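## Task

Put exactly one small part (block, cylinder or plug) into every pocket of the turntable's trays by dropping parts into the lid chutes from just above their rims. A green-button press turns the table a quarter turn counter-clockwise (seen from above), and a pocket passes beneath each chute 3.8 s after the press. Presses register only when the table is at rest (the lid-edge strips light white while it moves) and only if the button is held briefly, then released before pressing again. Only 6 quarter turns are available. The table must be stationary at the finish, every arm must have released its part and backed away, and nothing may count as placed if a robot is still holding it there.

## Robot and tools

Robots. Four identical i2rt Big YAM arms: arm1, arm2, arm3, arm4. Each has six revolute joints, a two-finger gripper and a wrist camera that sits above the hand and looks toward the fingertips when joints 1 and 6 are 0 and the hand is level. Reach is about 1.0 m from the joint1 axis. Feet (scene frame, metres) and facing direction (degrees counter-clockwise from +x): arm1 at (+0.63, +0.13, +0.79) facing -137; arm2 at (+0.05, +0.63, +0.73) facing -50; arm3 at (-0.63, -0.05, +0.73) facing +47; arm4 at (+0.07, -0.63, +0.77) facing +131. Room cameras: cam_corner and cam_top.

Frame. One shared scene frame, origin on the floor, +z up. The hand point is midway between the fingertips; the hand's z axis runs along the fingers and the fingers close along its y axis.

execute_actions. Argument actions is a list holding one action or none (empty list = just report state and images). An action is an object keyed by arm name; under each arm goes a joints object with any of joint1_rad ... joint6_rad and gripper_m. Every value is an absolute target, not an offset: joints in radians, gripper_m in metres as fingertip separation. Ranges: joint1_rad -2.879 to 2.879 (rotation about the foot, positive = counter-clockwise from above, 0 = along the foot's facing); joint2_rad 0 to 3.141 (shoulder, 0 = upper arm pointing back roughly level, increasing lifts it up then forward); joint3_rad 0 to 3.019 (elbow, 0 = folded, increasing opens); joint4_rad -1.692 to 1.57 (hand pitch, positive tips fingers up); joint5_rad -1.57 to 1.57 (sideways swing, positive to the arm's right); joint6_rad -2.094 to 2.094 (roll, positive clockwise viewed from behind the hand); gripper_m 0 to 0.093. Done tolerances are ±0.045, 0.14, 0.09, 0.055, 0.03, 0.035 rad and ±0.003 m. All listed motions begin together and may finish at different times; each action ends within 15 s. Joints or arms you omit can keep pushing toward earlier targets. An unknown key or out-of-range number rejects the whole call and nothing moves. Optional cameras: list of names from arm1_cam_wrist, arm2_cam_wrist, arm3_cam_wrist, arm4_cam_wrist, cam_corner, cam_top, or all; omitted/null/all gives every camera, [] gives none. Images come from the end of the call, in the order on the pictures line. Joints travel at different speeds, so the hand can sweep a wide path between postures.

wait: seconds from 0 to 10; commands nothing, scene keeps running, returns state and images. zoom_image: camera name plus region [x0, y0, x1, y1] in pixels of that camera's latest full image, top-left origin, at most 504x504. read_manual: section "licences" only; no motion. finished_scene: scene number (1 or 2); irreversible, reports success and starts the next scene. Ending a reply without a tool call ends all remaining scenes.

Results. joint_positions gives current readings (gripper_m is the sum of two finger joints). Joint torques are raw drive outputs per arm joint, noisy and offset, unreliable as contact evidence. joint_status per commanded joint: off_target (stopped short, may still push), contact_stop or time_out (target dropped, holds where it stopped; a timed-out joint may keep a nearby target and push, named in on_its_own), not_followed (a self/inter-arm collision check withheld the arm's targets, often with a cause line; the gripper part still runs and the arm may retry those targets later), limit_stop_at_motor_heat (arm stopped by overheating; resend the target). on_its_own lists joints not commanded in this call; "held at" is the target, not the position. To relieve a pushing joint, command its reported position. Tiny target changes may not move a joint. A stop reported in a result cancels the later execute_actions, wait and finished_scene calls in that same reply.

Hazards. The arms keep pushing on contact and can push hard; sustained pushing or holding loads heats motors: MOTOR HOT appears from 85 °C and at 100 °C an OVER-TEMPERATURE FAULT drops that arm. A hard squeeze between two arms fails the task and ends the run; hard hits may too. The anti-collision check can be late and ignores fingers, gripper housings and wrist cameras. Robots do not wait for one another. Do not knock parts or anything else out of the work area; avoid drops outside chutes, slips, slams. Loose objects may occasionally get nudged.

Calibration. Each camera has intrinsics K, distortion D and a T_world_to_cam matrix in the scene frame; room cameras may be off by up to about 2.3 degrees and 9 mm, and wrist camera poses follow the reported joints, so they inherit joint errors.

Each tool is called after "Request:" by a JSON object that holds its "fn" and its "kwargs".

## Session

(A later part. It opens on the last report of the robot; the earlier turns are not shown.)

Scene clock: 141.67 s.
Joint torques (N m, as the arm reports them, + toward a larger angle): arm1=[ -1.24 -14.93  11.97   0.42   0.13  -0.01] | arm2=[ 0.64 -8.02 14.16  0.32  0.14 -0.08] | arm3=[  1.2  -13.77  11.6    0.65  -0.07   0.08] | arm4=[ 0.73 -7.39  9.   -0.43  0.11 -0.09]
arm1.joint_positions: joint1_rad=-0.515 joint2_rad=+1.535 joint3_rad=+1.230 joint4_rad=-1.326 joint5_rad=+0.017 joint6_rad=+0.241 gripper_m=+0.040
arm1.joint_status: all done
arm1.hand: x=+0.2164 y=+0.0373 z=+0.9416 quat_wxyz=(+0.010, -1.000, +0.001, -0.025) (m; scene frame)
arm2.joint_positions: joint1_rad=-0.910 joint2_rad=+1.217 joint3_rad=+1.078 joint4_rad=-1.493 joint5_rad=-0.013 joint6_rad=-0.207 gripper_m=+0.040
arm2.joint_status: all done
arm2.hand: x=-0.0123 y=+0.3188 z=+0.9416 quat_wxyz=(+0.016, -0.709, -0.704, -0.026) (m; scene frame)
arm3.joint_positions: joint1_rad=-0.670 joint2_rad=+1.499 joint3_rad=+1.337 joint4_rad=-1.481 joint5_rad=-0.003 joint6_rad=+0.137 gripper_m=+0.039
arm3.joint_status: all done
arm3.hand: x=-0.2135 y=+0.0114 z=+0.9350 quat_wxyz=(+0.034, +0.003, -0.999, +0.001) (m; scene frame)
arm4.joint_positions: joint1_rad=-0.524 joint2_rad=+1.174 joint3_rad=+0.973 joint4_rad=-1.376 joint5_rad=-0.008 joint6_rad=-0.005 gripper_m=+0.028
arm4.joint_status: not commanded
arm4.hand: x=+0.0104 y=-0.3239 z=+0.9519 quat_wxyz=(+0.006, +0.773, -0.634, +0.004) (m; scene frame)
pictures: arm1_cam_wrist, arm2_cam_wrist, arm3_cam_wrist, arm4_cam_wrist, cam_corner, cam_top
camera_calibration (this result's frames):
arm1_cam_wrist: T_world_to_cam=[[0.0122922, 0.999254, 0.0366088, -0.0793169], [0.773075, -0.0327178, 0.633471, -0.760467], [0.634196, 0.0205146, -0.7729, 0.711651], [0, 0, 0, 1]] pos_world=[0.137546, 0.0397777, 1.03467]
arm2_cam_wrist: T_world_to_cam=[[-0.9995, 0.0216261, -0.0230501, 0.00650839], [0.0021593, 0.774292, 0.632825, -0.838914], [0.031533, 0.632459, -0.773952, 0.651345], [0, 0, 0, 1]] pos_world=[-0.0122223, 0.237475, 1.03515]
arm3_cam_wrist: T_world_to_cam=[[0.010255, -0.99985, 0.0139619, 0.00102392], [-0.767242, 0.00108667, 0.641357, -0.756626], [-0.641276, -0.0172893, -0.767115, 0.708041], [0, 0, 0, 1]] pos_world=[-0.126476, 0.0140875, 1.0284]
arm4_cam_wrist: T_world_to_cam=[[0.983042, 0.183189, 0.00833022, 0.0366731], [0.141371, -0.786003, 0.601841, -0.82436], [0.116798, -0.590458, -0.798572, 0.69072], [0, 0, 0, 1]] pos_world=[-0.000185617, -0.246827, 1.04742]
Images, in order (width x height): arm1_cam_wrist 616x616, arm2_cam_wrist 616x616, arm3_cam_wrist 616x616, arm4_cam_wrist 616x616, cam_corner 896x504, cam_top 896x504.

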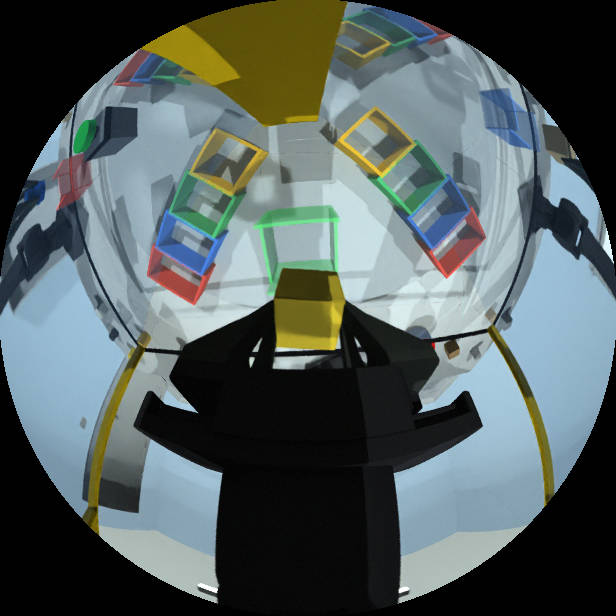

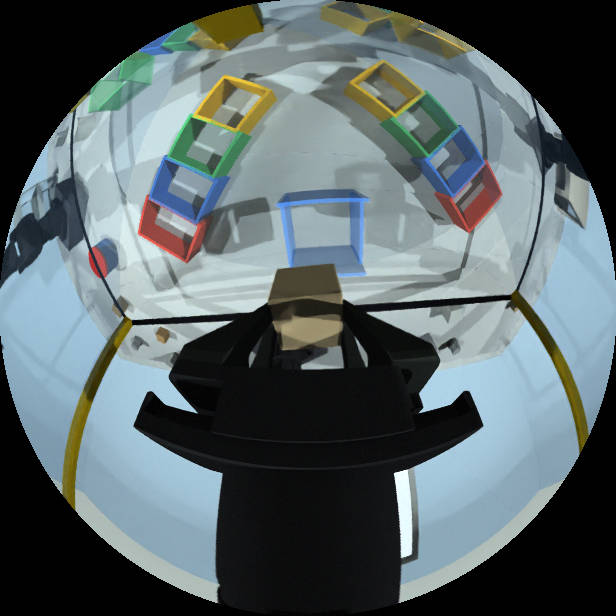

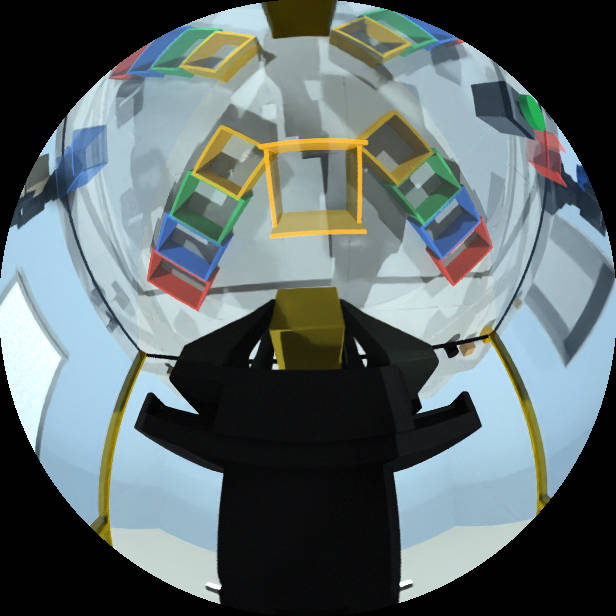

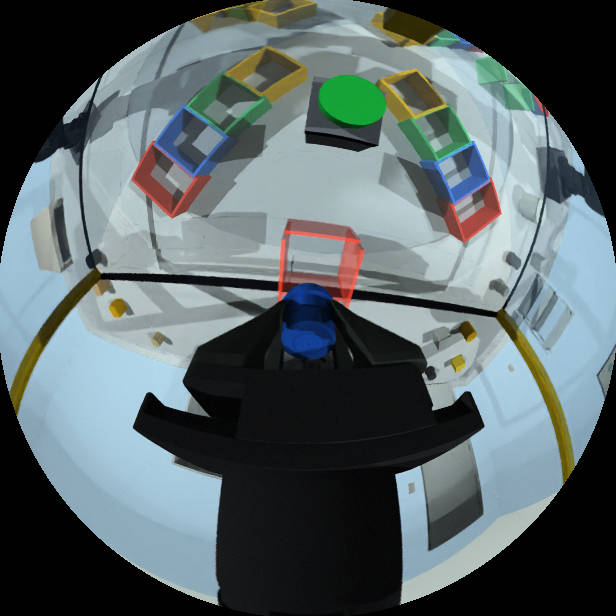

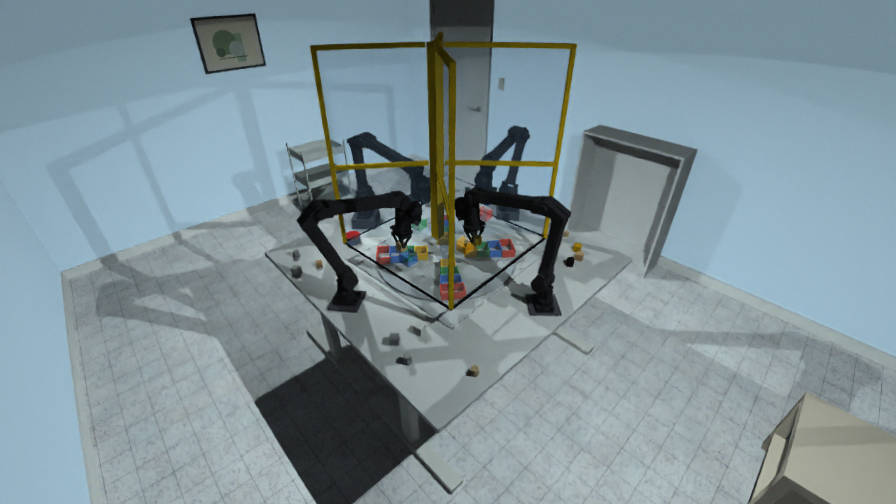

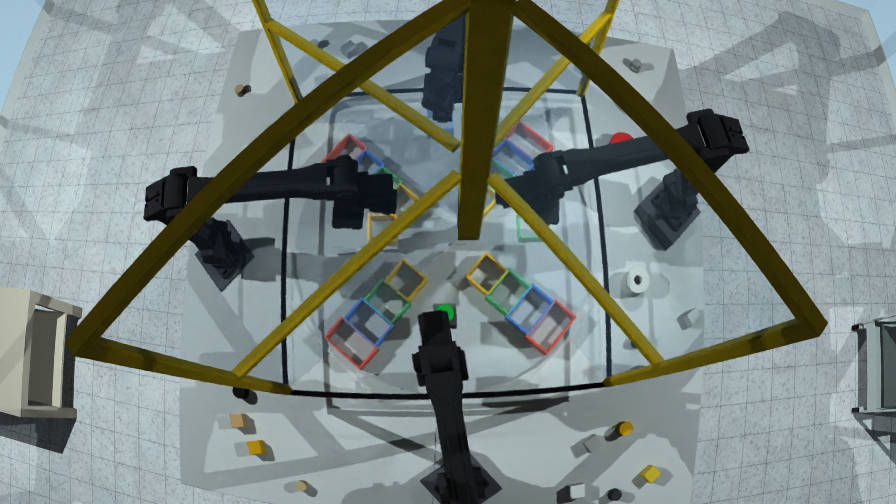

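Request:
{"fn": "execute_actions", "kwargs": {"actions": [{"arm1":{"joints":{"joint1_rad":-0.53,"joint2_rad":1.515,"joint3_rad":1.215,"joint4_rad":-1.24,"joint6_rad":0.15}},"arm2":{"joints":{"joint1_rad":-0.93,"joint2_rad":1.242,"joint3_rad":1.12,"joint4_rad":-1.405,"joint6_rad":-0.29}},"arm3":{"joints":{"joint1_rad":-0.71,"joint2_rad":1.475,"joint3_rad":1.305,"joint4_rad":-1.115,"joint6_rad":0.045}},"arm4":{"joints":{"joint1_rad":-0.595,"joint2_rad":1.525,"joint3_rad":1.44,"joint4_rad":-1.428}}}], "cameras": ["arm1_cam_wrist","arm2_cam_wrist","arm3_cam_wrist","arm4_cam_wrist","cam_corner"]}}

Scene clock: 185.67 s.
Joint torques (N m, as the arm reports them, + toward a larger angle): arm1=[ -1.88 -15.55   9.23   0.9    0.12  -0.02] | arm2=[-0.21 -6.57 13.27  0.59  0.13 -0.21] | arm3=[  0.88 -13.95   8.27   1.77  -0.09  -0.05] | arm4=[  0.86 -13.01  11.79  -0.14   0.1   -0.09]
arm1.joint_positions: joint1_rad=-0.516 joint2_rad=+1.534 joint3_rad=+1.210 joint4_rad=-1.255 joint5_rad=+0.017 joint6_rad=+0.163 gripper_m=+0.040
arm1.joint_status: all done
arm1.hand: x=+0.2062 y=+0.0354 z=+0.9348 quat_wxyz=(+0.003, -0.999, -0.037, +0.001) (m; scene frame)
arm2.joint_positions: joint1_rad=-0.921 joint2_rad=+1.221 joint3_rad=+1.078 joint4_rad=-1.415 joint5_rad=-0.013 joint6_rad=-0.276 gripper_m=+0.040
arm2.joint_status: all done
arm2.hand: x=-0.0202 y=+0.3006 z=+0.9399 quat_wxyz=(-0.004, -0.689, -0.725, +0.005) (m; scene frame)
arm3.joint_positions: joint1_rad=-0.703 joint2_rad=+1.483 joint3_rad=+1.303 joint4_rad=-1.133 joint5_rad=-0.003 joint6_rad=+0.055 gripper_m=+0.039
arm3.joint_status: all done
arm3.hand: x=-0.1391 y=+0.0055 z=+0.9364 quat_wxyz=(-0.129, +0.027, -0.991, -0.015) (m; scene frame)
arm4.joint_positions: joint1_rad=-0.596 joint2_rad=+1.536 joint3_rad=+1.380 joint4_rad=-1.422 joint5_rad=-0.008 joint6_rad=-0.005 gripper_m=+0.028
arm4.joint_status: all done
arm4.hand: x=+0.0157 y=-0.1800 z=+0.9736 quat_wxyz=(+0.006, +0.750, -0.662, +0.004) (m; scene frame)
pictures: arm1_cam_wrist, arm2_cam_wrist, arm3_cam_wrist, arm4_cam_wrist, cam_corner
camera_calibration (this result's frames):
arm1_cam_wrist: T_world_to_cam=[[-0.0626335, 0.99776, 0.0234828, -0.0492995], [0.80393, 0.0364953, 0.593603, -0.719856], [0.591416, 0.0560579, -0.804416, 0.749926], [0, 0, 0, 1]] pos_world=[0.132108, 0.0334211, 1.03172]
arm2_cam_wrist: T_world_to_cam=[[-0.999263, -0.0375213, -0.00806938, 0.00265679], [-0.0353285, 0.817125, 0.575377, -0.783356], [-0.0149952, 0.575238, -0.817848, 0.719272], [0, 0, 0, 1]] pos_world=[-0.0142344, 0.226446, 1.039]
arm3_cam_wrist: T_world_to_cam=[[0.0573153, -0.998316, -0.00890196, 0.0222867], [-0.931604, -0.0566866, 0.359028, -0.458666], [-0.358928, -0.0122847, -0.933284, 0.951586], [0, 0, 0, 1]] pos_world=[-0.0870214, 0.00793889, 1.05297]
arm4_cam_wrist: T_world_to_cam=[[0.993723, 0.111518, 0.00883043, -0.00865479], [0.0838044, -0.794406, 0.601578, -0.725412], [0.0741017, -0.597062, -0.798765, 0.792137], [0, 0, 0, 1]] pos_world=[0.0106944, -0.102351, 1.0692]
Images, in order (width x height): arm1_cam_wrist 616x616, arm2_cam_wrist 616x616, arm3_cam_wrist 616x616, arm4_cam_wrist 616x616, cam_corner 896x504.

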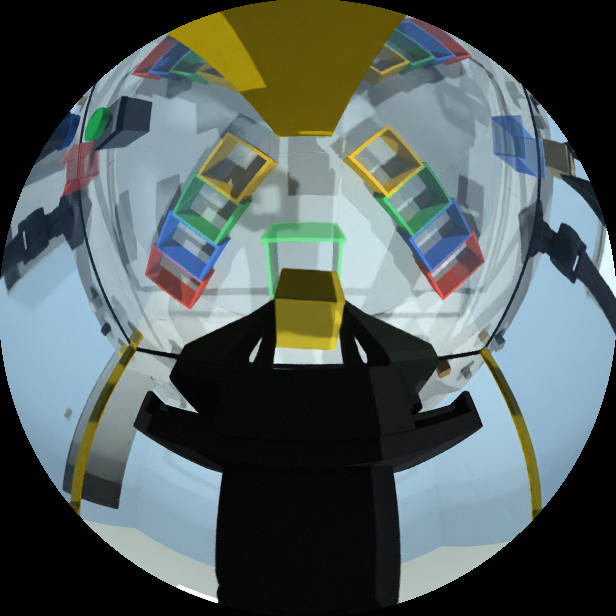

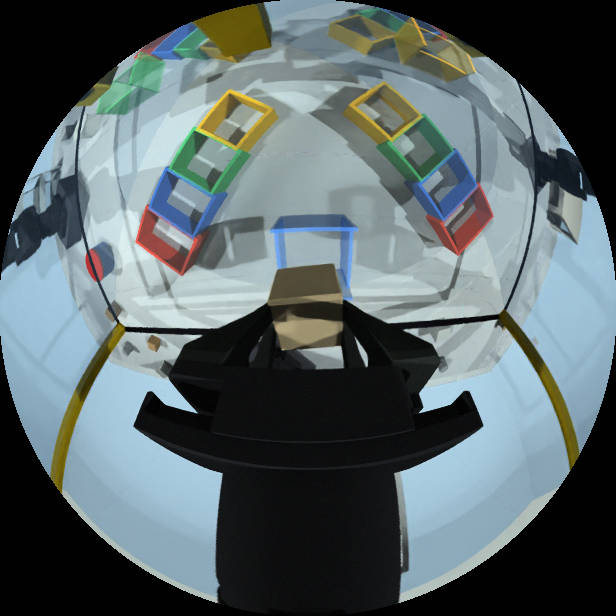

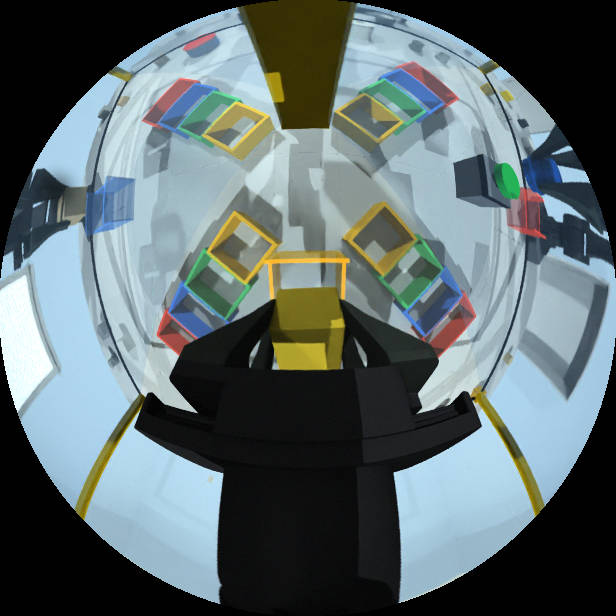

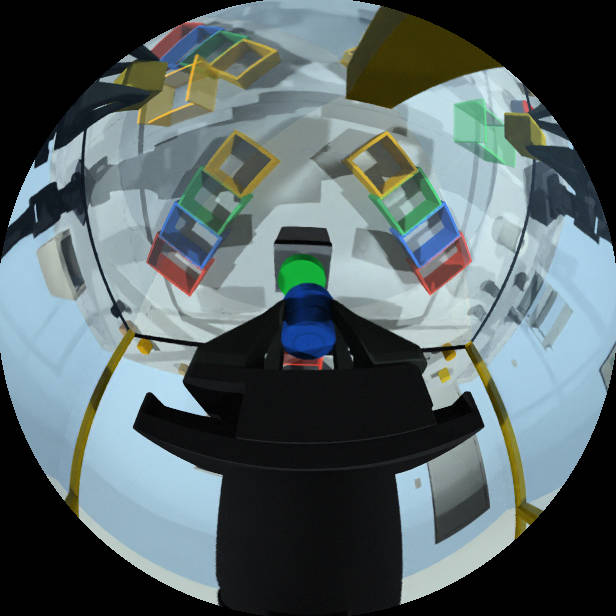

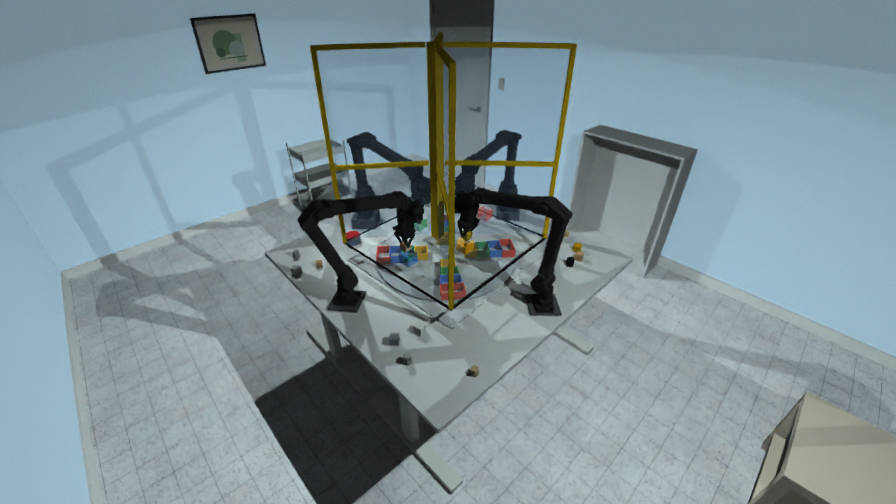

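Request:
{"fn": "execute_actions", "kwargs": {"actions": [{"arm1":{"joints":{"joint1_rad":-0.545}},"arm2":{"joints":{"joint1_rad":-0.95}},"arm4":{"joints":{"joint2_rad":1.56,"joint3_rad":1.275,"joint4_rad":-1.28}}}], "cameras": ["cam_top"]}}

Request:
{"fn": "wait", "kwargs": {"seconds": 0.4}}

Request:
{"fn": "execute_actions", "kwargs": {"actions": [{"arm4":{"joints":{"joint1_rad":-0.561,"joint2_rad":1.185,"joint3_rad":0.955,"joint4_rad":-1.34}}}], "cameras": ["cam_top"]}}

Request:
{"fn": "wait", "kwargs": {"seconds": 1.5}}

Request:
{"fn": "wait", "kwargs": {"seconds": 0.5}}

Scene clock: 199.53 s.
Joint torques (N m, as the arm reports them, + toward a larger angle): arm1=[ -1.56 -15.5    9.27   0.91   0.12  -0.01] | arm2=[-0.2  -6.68 13.25  0.61  0.13 -0.21] | arm3=[  0.72 -14.13   8.34   1.77  -0.09  -0.1 ] | arm4=[  0.28 -11.08   6.12   0.86   0.09  -0.1 ]
arm1.joint_positions: joint1_rad=-0.535 joint2_rad=+1.534 joint3_rad=+1.210 joint4_rad=-1.255 joint5_rad=+0.017 joint6_rad=+0.163 gripper_m=+0.040
arm1.joint_status: all done
arm1.hand: x=+0.2045 y=+0.0432 z=+0.9347 quat_wxyz=(+0.003, -1.000, -0.028, +0.000) (m; scene frame)
arm2.joint_positions: joint1_rad=-0.943 joint2_rad=+1.221 joint3_rad=+1.078 joint4_rad=-1.415 joint5_rad=-0.013 joint6_rad=-0.276 gripper_m=+0.040
arm2.joint_status: all done
arm2.hand: x=-0.0275 y=+0.3023 z=+0.9399 quat_wxyz=(-0.004, -0.697, -0.717, +0.005) (m; scene frame)
arm3.joint_positions: joint1_rad=-0.703 joint2_rad=+1.483 joint3_rad=+1.303 joint4_rad=-1.133 joint5_rad=-0.003 joint6_rad=+0.055 gripper_m=+0.039
arm3.joint_status: not commanded
arm3.hand: x=-0.1391 y=+0.0055 z=+0.9364 quat_wxyz=(-0.129, +0.027, -0.991, -0.015) (m; scene frame)
arm4.joint_positions: joint1_rad=-0.596 joint2_rad=+1.543 joint3_rad=+1.296 joint4_rad=-1.296 joint5_rad=-0.008 joint6_rad=-0.005 gripper_m=+0.028
arm4.joint_status: all done
arm4.hand: x=+0.0154 y=-0.1760 z=+0.9390 quat_wxyz=(-0.006, +0.750, -0.662, -0.009) (m; scene frame)
pictures: cam_top
Images, in order (width x height): cam_top 896x504.

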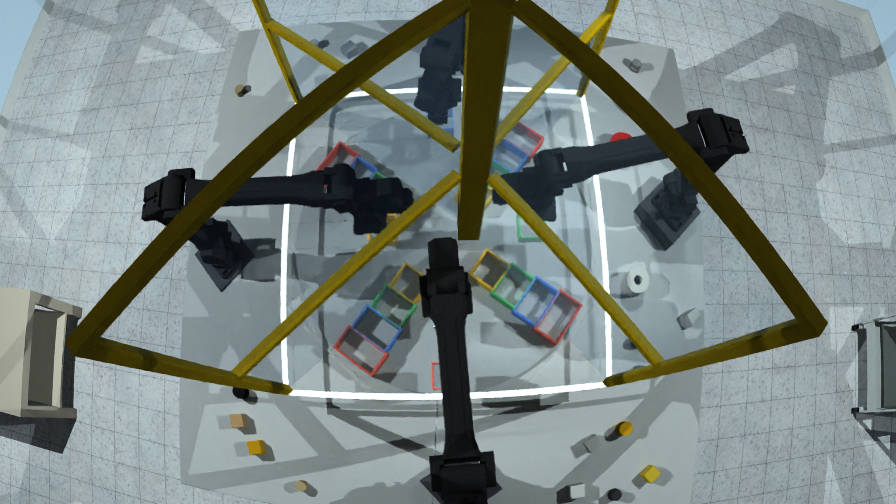

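Scene clock: 199.93 s.
Joint torques (N m, as the arm reports them, + toward a larger angle): arm1=[ -1.53 -15.48   9.26   0.92   0.12  -0.01] | arm2=[-0.21 -6.54 13.2   0.65  0.13 -0.21] | arm3=[  1.12 -14.12   8.35   1.75  -0.08  -0.09] | arm4=[  0.65 -11.24   6.     1.02   0.11  -0.11]
arm1.joint_positions: joint1_rad=-0.535 joint2_rad=+1.534 joint3_rad=+1.210 joint4_rad=-1.255 joint5_rad=+0.017 joint6_rad=+0.163 gripper_m=+0.040
arm1.joint_status: all done
arm1.hand: x=+0.2045 y=+0.0432 z=+0.9347 quat_wxyz=(+0.003, -1.000, -0.028, +0.000) (m; scene frame)
arm2.joint_positions: joint1_rad=-0.943 joint2_rad=+1.221 joint3_rad=+1.078 joint4_rad=-1.415 joint5_rad=-0.013 joint6_rad=-0.276 gripper_m=+0.040
arm2.joint_status: all done
arm2.hand: x=-0.0275 y=+0.3023 z=+0.9399 quat_wxyz=(-0.004, -0.697, -0.717, +0.005) (m; scene frame)
arm3.joint_positions: joint1_rad=-0.703 joint2_rad=+1.483 joint3_rad=+1.303 joint4_rad=-1.133 joint5_rad=-0.003 joint6_rad=+0.055 gripper_m=+0.039
arm3.joint_status: not commanded
arm3.hand: x=-0.1391 y=+0.0055 z=+0.9364 quat_wxyz=(-0.129, +0.027, -0.991, -0.015) (m; scene frame)
arm4.joint_positions: joint1_rad=-0.596 joint2_rad=+1.543 joint3_rad=+1.296 joint4_rad=-1.296 joint5_rad=-0.008 joint6_rad=-0.005 gripper_m=+0.028
arm4.joint_status: all done
arm4.hand: x=+0.0154 y=-0.1760 z=+0.9390 quat_wxyz=(-0.006, +0.750, -0.662, -0.009) (m; scene frame)
wait: 0.40 s; at rest by 0.27 s
pictures: arm1_cam_wrist, arm2_cam_wrist, arm3_cam_wrist, arm4_cam_wrist, cam_corner, cam_top
camera_calibration (this result's frames):
arm1_cam_wrist: T_world_to_cam=[[-0.0447417, 0.998725, 0.0233808, -0.0607829], [0.804329, 0.0221324, 0.593773, -0.71831], [0.592498, 0.0453722, -0.804293, 0.750581], [0, 0, 0, 1]] pos_world=[0.13032, 0.0425478, 1.03162]
arm2_cam_wrist: T_world_to_cam=[[-0.999843, -0.0157891, -0.00799965, -0.0111812], [-0.0175169, 0.817832, 0.575191, -0.784603], [-0.00253939, 0.575241, -0.81798, 0.718712], [0, 0, 0, 1]] pos_world=[-0.0230982, 0.228064, 1.0391]
arm3_cam_wrist: T_world_to_cam=[[0.0573153, -0.998316, -0.00890196, 0.0222867], [-0.931604, -0.0566866, 0.359028, -0.458666], [-0.358928, -0.0122847, -0.933284, 0.951586], [0, 0, 0, 1]] pos_world=[-0.0870214, 0.00793889, 1.05297]
arm4_cam_wrist: T_world_to_cam=[[0.993741, 0.111382, 0.00857025, -0.00826209], [0.0863353, -0.814428, 0.573806, -0.678894], [0.0708915, -0.569475, -0.818946, 0.790744], [0, 0, 0, 1]] pos_world=[0.0107659, -0.101682, 1.0372]
Images, in order (width x height): arm1_cam_wrist 616x616, arm2_cam_wrist 616x616, arm3_cam_wrist 616x616, arm4_cam_wrist 616x616, cam_corner 896x504, cam_top 896x504.

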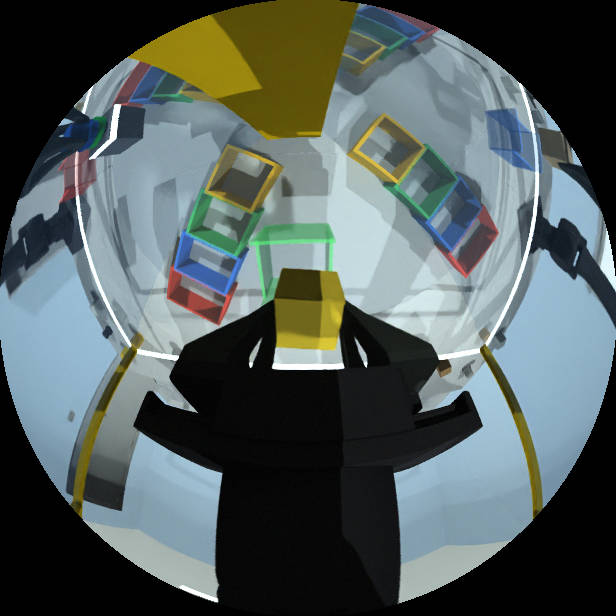

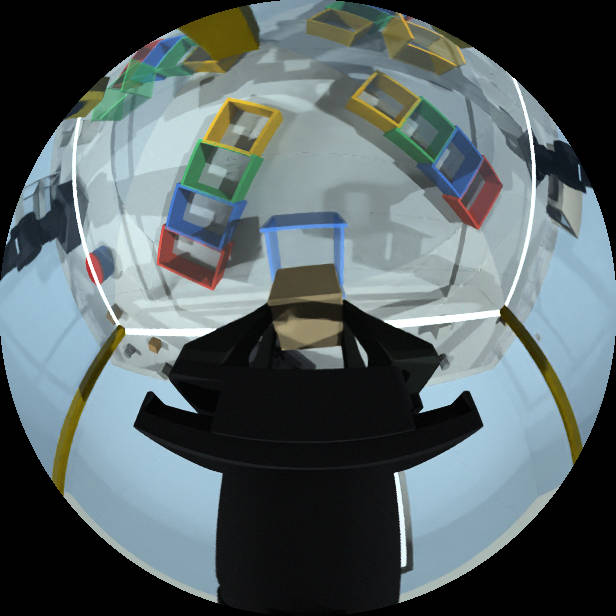

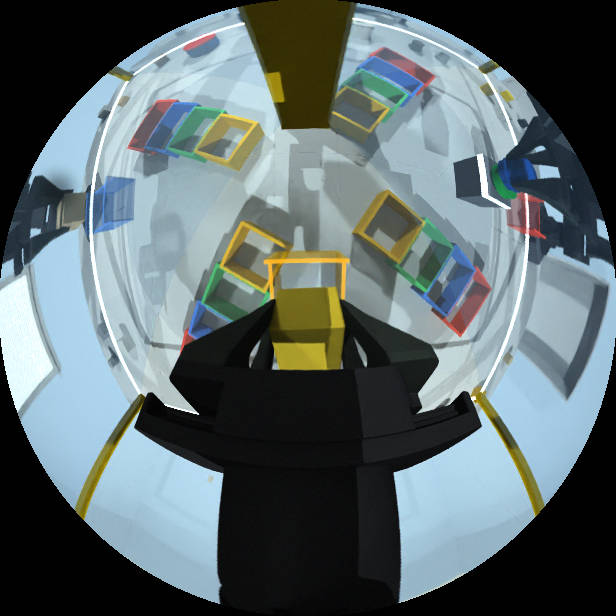

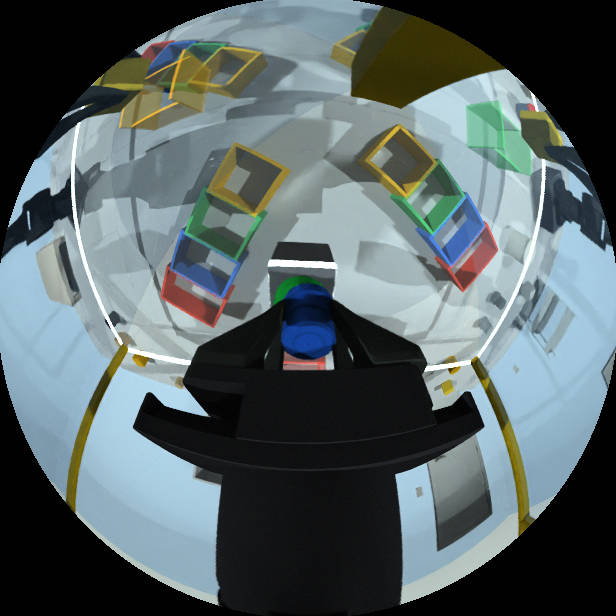

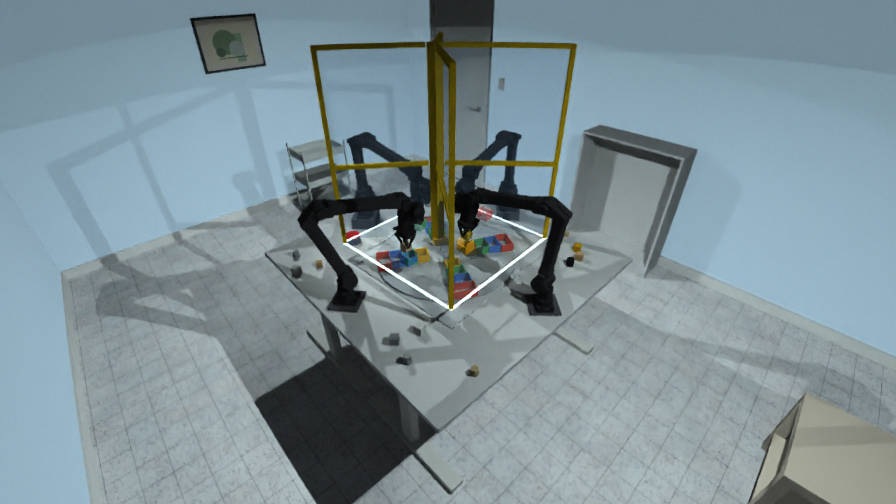

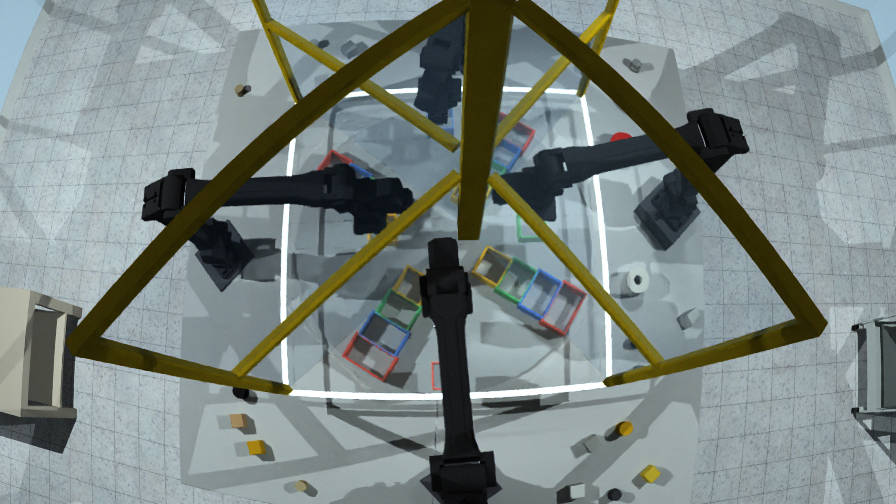

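Scene clock: 201.07 s.
Joint torques (N m, as the arm reports them, + toward a larger angle): arm1=[ -1.51 -15.47   9.26   0.91   0.12  -0.01] | arm2=[-0.14 -6.54 13.31  0.6   0.13 -0.21] | arm3=[  1.   -14.04   8.26   1.8   -0.05  -0.1 ] | arm4=[ 1.04 -7.48  7.34 -0.17  0.06 -0.09]
arm1.joint_positions: joint1_rad=-0.535 joint2_rad=+1.534 joint3_rad=+1.210 joint4_rad=-1.255 joint5_rad=+0.017 joint6_rad=+0.163 gripper_m=+0.040
arm1.joint_status: not commanded
arm1.hand: x=+0.2045 y=+0.0432 z=+0.9347 quat_wxyz=(+0.003, -1.000, -0.028, +0.000) (m; scene frame)
arm2.joint_positions: joint1_rad=-0.943 joint2_rad=+1.221 joint3_rad=+1.078 joint4_rad=-1.415 joint5_rad=-0.013 joint6_rad=-0.276 gripper_m=+0.040
arm2.joint_status: not commanded
arm2.hand: x=-0.0275 y=+0.3023 z=+0.9399 quat_wxyz=(-0.004, -0.697, -0.717, +0.005) (m; scene frame)
arm3.joint_positions: joint1_rad=-0.703 joint2_rad=+1.483 joint3_rad=+1.303 joint4_rad=-1.133 joint5_rad=-0.003 joint6_rad=+0.055 gripper_m=+0.039
arm3.joint_status: not commanded
arm3.hand: x=-0.1391 y=+0.0055 z=+0.9364 quat_wxyz=(-0.129, +0.027, -0.991, -0.015) (m; scene frame)
arm4.joint_positions: joint1_rad=-0.564 joint2_rad=+1.186 joint3_rad=+0.954 joint4_rad=-1.334 joint5_rad=-0.007 joint6_rad=-0.005 gripper_m=+0.028
arm4.joint_status: all done
arm4.hand: x=+0.0222 y=-0.3171 z=+0.9413 quat_wxyz=(+0.002, +0.760, -0.650, +0.000) (m; scene frame)
pictures: cam_top
Images, in order (width x height): cam_top 896x504.

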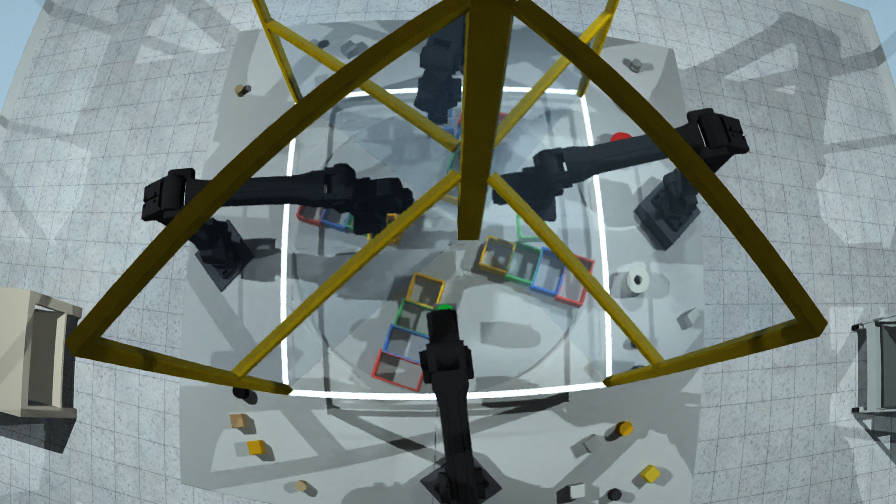

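Scene clock: 202.57 s.
Joint torques (N m, as the arm reports them, + toward a larger angle): arm1=[ -1.49 -15.49   9.26   0.91   0.12  -0.01] | arm2=[ 0.12 -6.56 13.25  0.58  0.14 -0.2 ] | arm3=[  1.06 -14.06   8.28   1.93  -0.07  -0.08] | arm4=[ 0.71 -7.36  7.58 -0.13  0.08 -0.09]
arm1.joint_positions: joint1_rad=-0.535 joint2_rad=+1.534 joint3_rad=+1.210 joint4_rad=-1.255 joint5_rad=+0.017 joint6_rad=+0.163 gripper_m=+0.040
arm1.joint_status: not commanded
arm1.hand: x=+0.2045 y=+0.0432 z=+0.9347 quat_wxyz=(+0.003, -1.000, -0.028, +0.000) (m; scene frame)
arm2.joint_positions: joint1_rad=-0.943 joint2_rad=+1.221 joint3_rad=+1.078 joint4_rad=-1.415 joint5_rad=-0.013 joint6_rad=-0.276 gripper_m=+0.040
arm2.joint_status: not commanded
arm2.hand: x=-0.0275 y=+0.3023 z=+0.9399 quat_wxyz=(-0.004, -0.697, -0.717, +0.005) (m; scene frame)
arm3.joint_positions: joint1_rad=-0.703 joint2_rad=+1.483 joint3_rad=+1.303 joint4_rad=-1.133 joint5_rad=-0.003 joint6_rad=+0.055 gripper_m=+0.039
arm3.joint_status: not commanded
arm3.hand: x=-0.1391 y=+0.0055 z=+0.9364 quat_wxyz=(-0.129, +0.027, -0.991, -0.015) (m; scene frame)
arm4.joint_positions: joint1_rad=-0.564 joint2_rad=+1.186 joint3_rad=+0.954 joint4_rad=-1.334 joint5_rad=-0.007 joint6_rad=-0.005 gripper_m=+0.028
arm4.joint_status: all done
arm4.hand: x=+0.0222 y=-0.3171 z=+0.9413 quat_wxyz=(+0.002, +0.760, -0.650, +0.000) (m; scene frame)
wait: 1.50 s; at rest by 0.27 s
pictures: arm1_cam_wrist, arm2_cam_wrist, arm3_cam_wrist, arm4_cam_wrist, cam_corner, cam_top
camera_calibration (this result's frames):
arm1_cam_wrist: T_world_to_cam=[[-0.0447417, 0.998725, 0.0233808, -0.0607829], [0.804329, 0.0221324, 0.593773, -0.71831], [0.592498, 0.0453722, -0.804293, 0.750581], [0, 0, 0, 1]] pos_world=[0.13032, 0.0425478, 1.03162]
arm2_cam_wrist: T_world_to_cam=[[-0.999843, -0.0157891, -0.00799965, -0.0111812], [-0.0175169, 0.817832, 0.575191, -0.784603], [-0.00253939, 0.575241, -0.81798, 0.718712], [0, 0, 0, 1]] pos_world=[-0.0230982, 0.228064, 1.0391]
arm3_cam_wrist: T_world_to_cam=[[0.0573153, -0.998316, -0.00890196, 0.0222867], [-0.931604, -0.0566866, 0.359028, -0.458666], [-0.358928, -0.0122847, -0.933284, 0.951586], [0, 0, 0, 1]] pos_world=[-0.0870214, 0.00793889, 1.05297]
arm4_cam_wrist: T_world_to_cam=[[0.989643, 0.143251, 0.00928603, 0.0101528], [0.10999, -0.798247, 0.592203, -0.808379], [0.0922464, -0.585048, -0.805735, 0.693986], [0, 0, 0, 1]] pos_world=[0.0148482, -0.240726, 1.0378]
Images, in order (width x height): arm1_cam_wrist 616x616, arm2_cam_wrist 616x616, arm3_cam_wrist 616x616, arm4_cam_wrist 616x616, cam_corner 896x504, cam_top 896x504.

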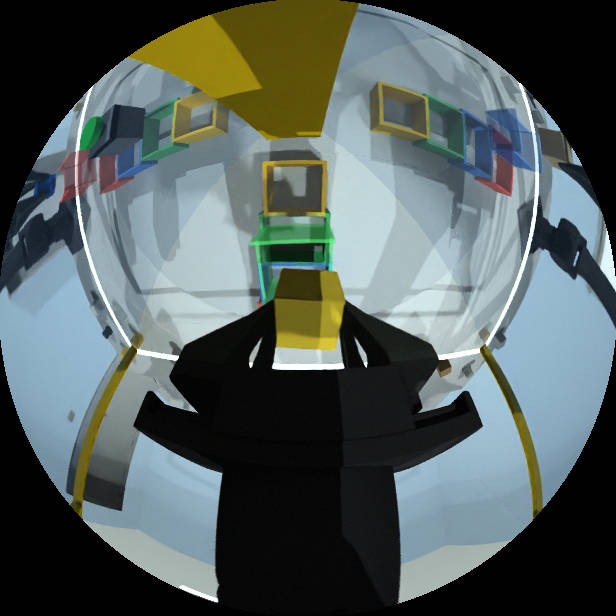

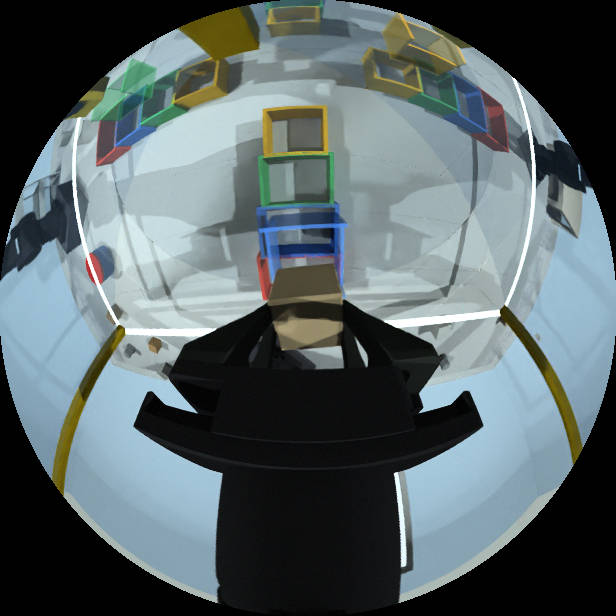

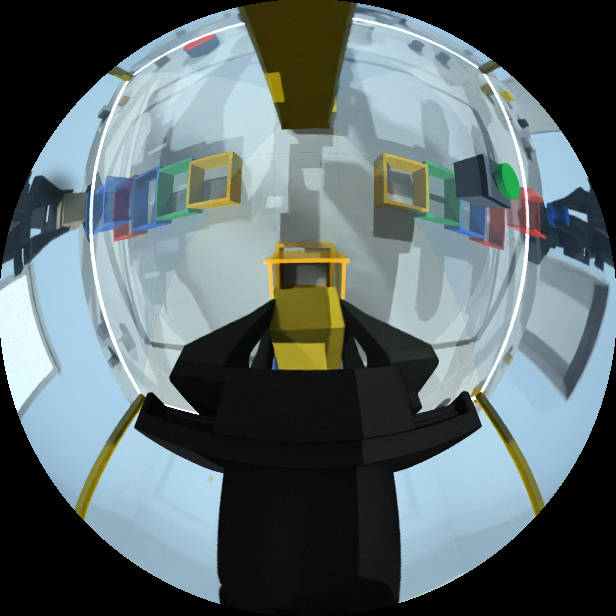

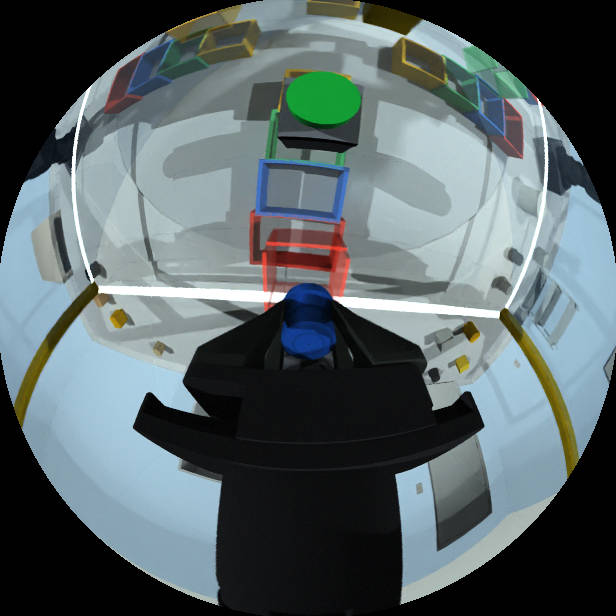

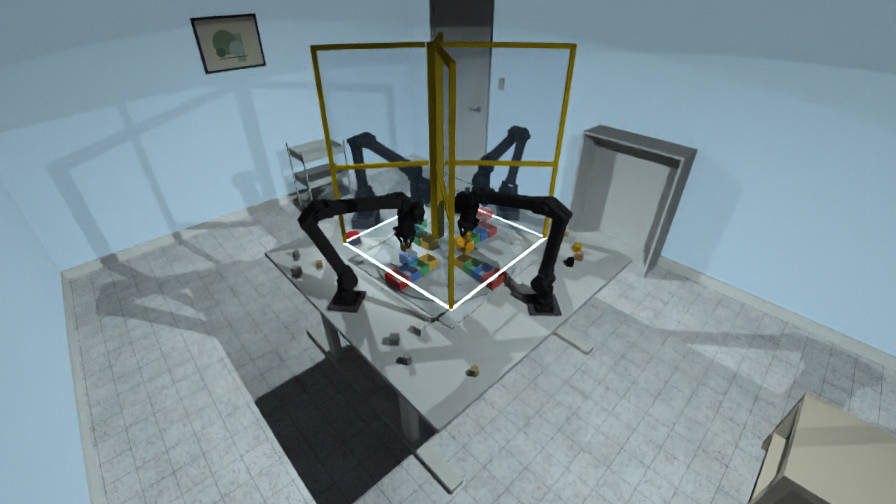

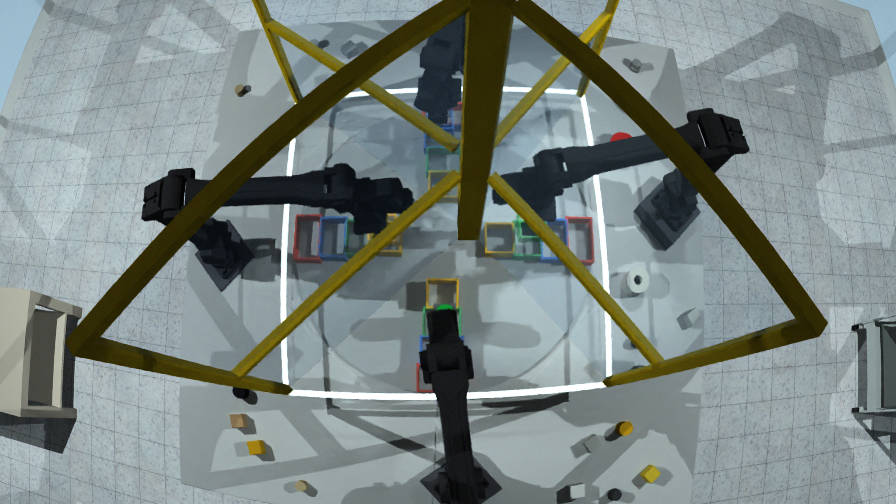

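Scene clock: 203.07 s.
Joint torques (N m, as the arm reports them, + toward a larger angle): arm1=[ -1.55 -15.56   9.25   0.9    0.12  -0.01] | arm2=[-0.21 -6.42 13.26  0.54  0.13 -0.2 ] | arm3=[  1.13 -14.05   8.33   1.83  -0.08  -0.11] | arm4=[ 0.67 -7.37  7.55 -0.25  0.09 -0.07]
arm1.joint_positions: joint1_rad=-0.535 joint2_rad=+1.534 joint3_rad=+1.210 joint4_rad=-1.255 joint5_rad=+0.017 joint6_rad=+0.163 gripper_m=+0.040
arm1.joint_status: not commanded
arm1.hand: x=+0.2045 y=+0.0432 z=+0.9347 quat_wxyz=(+0.003, -1.000, -0.028, +0.000) (m; scene frame)
arm2.joint_positions: joint1_rad=-0.943 joint2_rad=+1.221 joint3_rad=+1.078 joint4_rad=-1.415 joint5_rad=-0.013 joint6_rad=-0.276 gripper_m=+0.040
arm2.joint_status: not commanded
arm2.hand: x=-0.0275 y=+0.3023 z=+0.9399 quat_wxyz=(-0.004, -0.697, -0.717, +0.005) (m; scene frame)
arm3.joint_positions: joint1_rad=-0.703 joint2_rad=+1.483 joint3_rad=+1.303 joint4_rad=-1.133 joint5_rad=-0.003 joint6_rad=+0.055 gripper_m=+0.039
arm3.joint_status: not commanded
arm3.hand: x=-0.1391 y=+0.0055 z=+0.9364 quat_wxyz=(-0.129, +0.027, -0.991, -0.015) (m; scene frame)
arm4.joint_positions: joint1_rad=-0.564 joint2_rad=+1.186 joint3_rad=+0.954 joint4_rad=-1.334 joint5_rad=-0.007 joint6_rad=-0.005 gripper_m=+0.028
arm4.joint_status: all done
arm4.hand: x=+0.0222 y=-0.3171 z=+0.9413 quat_wxyz=(+0.002, +0.760, -0.650, +0.000) (m; scene frame)
wait: 0.50 s; at rest by 0.27 s
pictures: arm1_cam_wrist, arm2_cam_wrist, arm3_cam_wrist, arm4_cam_wrist, cam_corner, cam_top
camera_calibration (this result's frames):
arm1_cam_wrist: T_world_to_cam=[[-0.0447417, 0.998725, 0.0233808, -0.0607829], [0.804329, 0.0221324, 0.593773, -0.71831], [0.592498, 0.0453722, -0.804293, 0.750581], [0, 0, 0, 1]] pos_world=[0.13032, 0.0425478, 1.03162]
arm2_cam_wrist: T_world_to_cam=[[-0.999843, -0.0157891, -0.00799965, -0.0111812], [-0.0175169, 0.817832, 0.575191, -0.784603], [-0.00253939, 0.575241, -0.81798, 0.718712], [0, 0, 0, 1]] pos_world=[-0.0230982, 0.228064, 1.0391]
arm3_cam_wrist: T_world_to_cam=[[0.0573153, -0.998316, -0.00890196, 0.0222867], [-0.931604, -0.0566866, 0.359028, -0.458666], [-0.358928, -0.0122847, -0.933284, 0.951586], [0, 0, 0, 1]] pos_world=[-0.0870214, 0.00793889, 1.05297]
arm4_cam_wrist: T_world_to_cam=[[0.989643, 0.143251, 0.00928603, 0.0101528], [0.10999, -0.798247, 0.592203, -0.808379], [0.0922464, -0.585048, -0.805735, 0.693986], [0, 0, 0, 1]] pos_world=[0.0148482, -0.240726, 1.0378]
Images, in order (width x height): arm1_cam_wrist 616x616, arm2_cam_wrist 616x616, arm3_cam_wrist 616x616, arm4_cam_wrist 616x616, cam_corner 896x504, cam_top 896x504.

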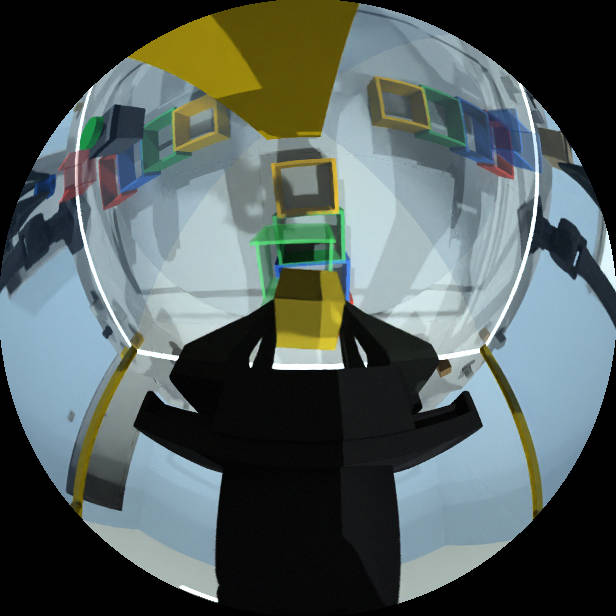

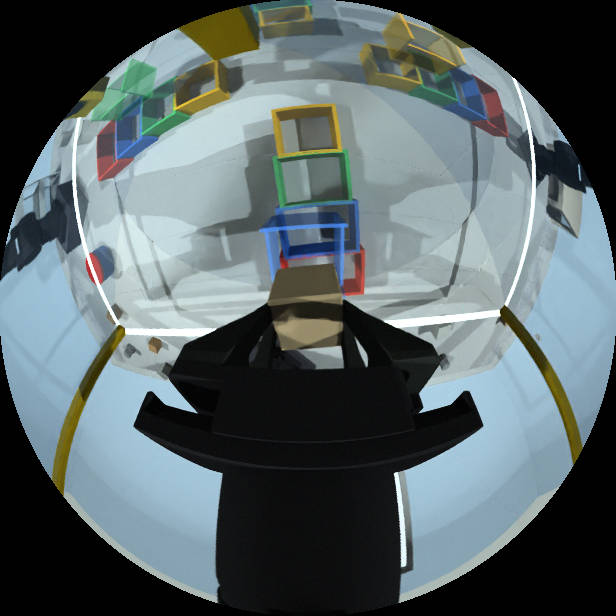

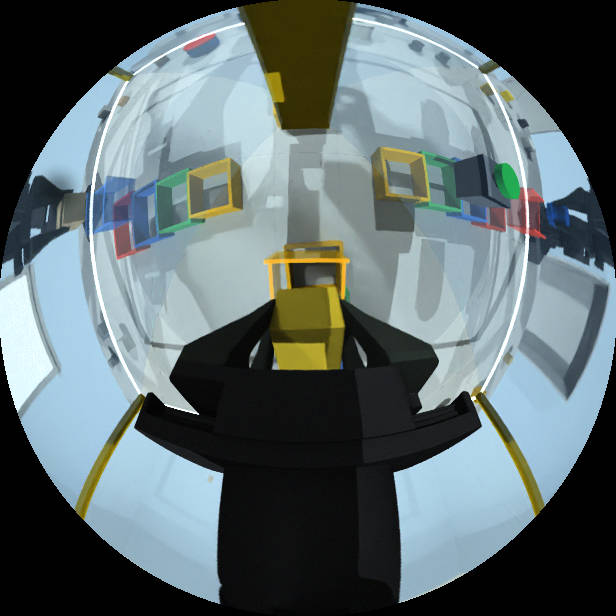

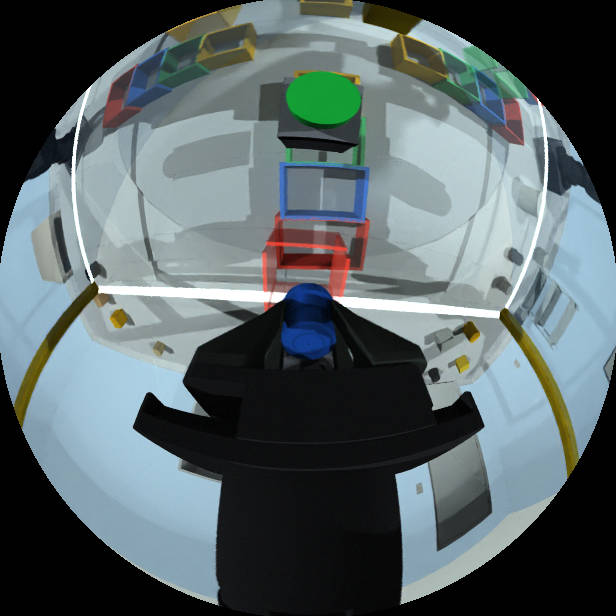

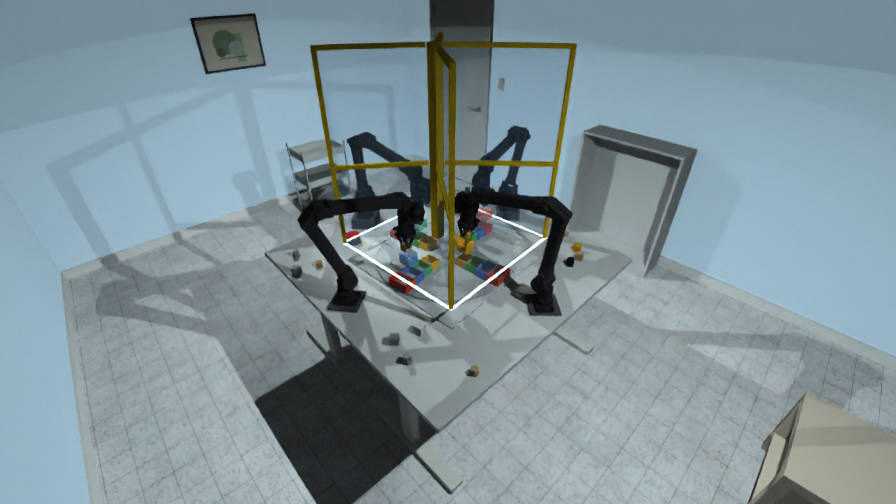

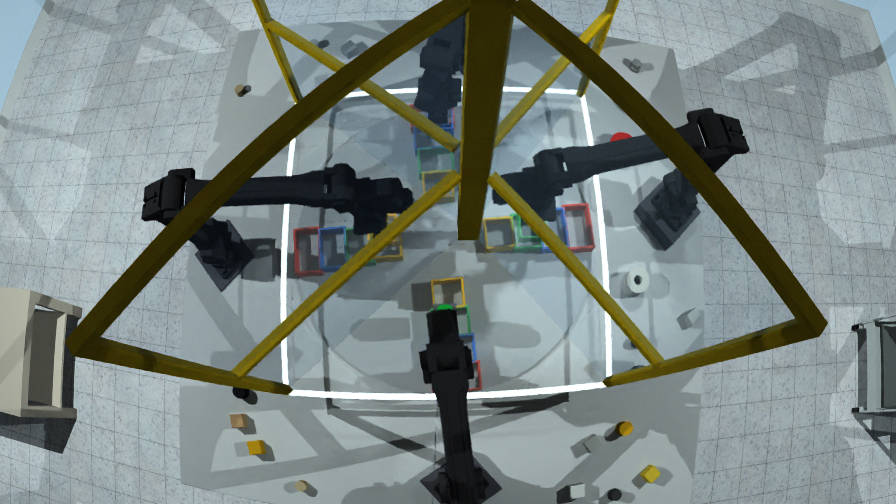

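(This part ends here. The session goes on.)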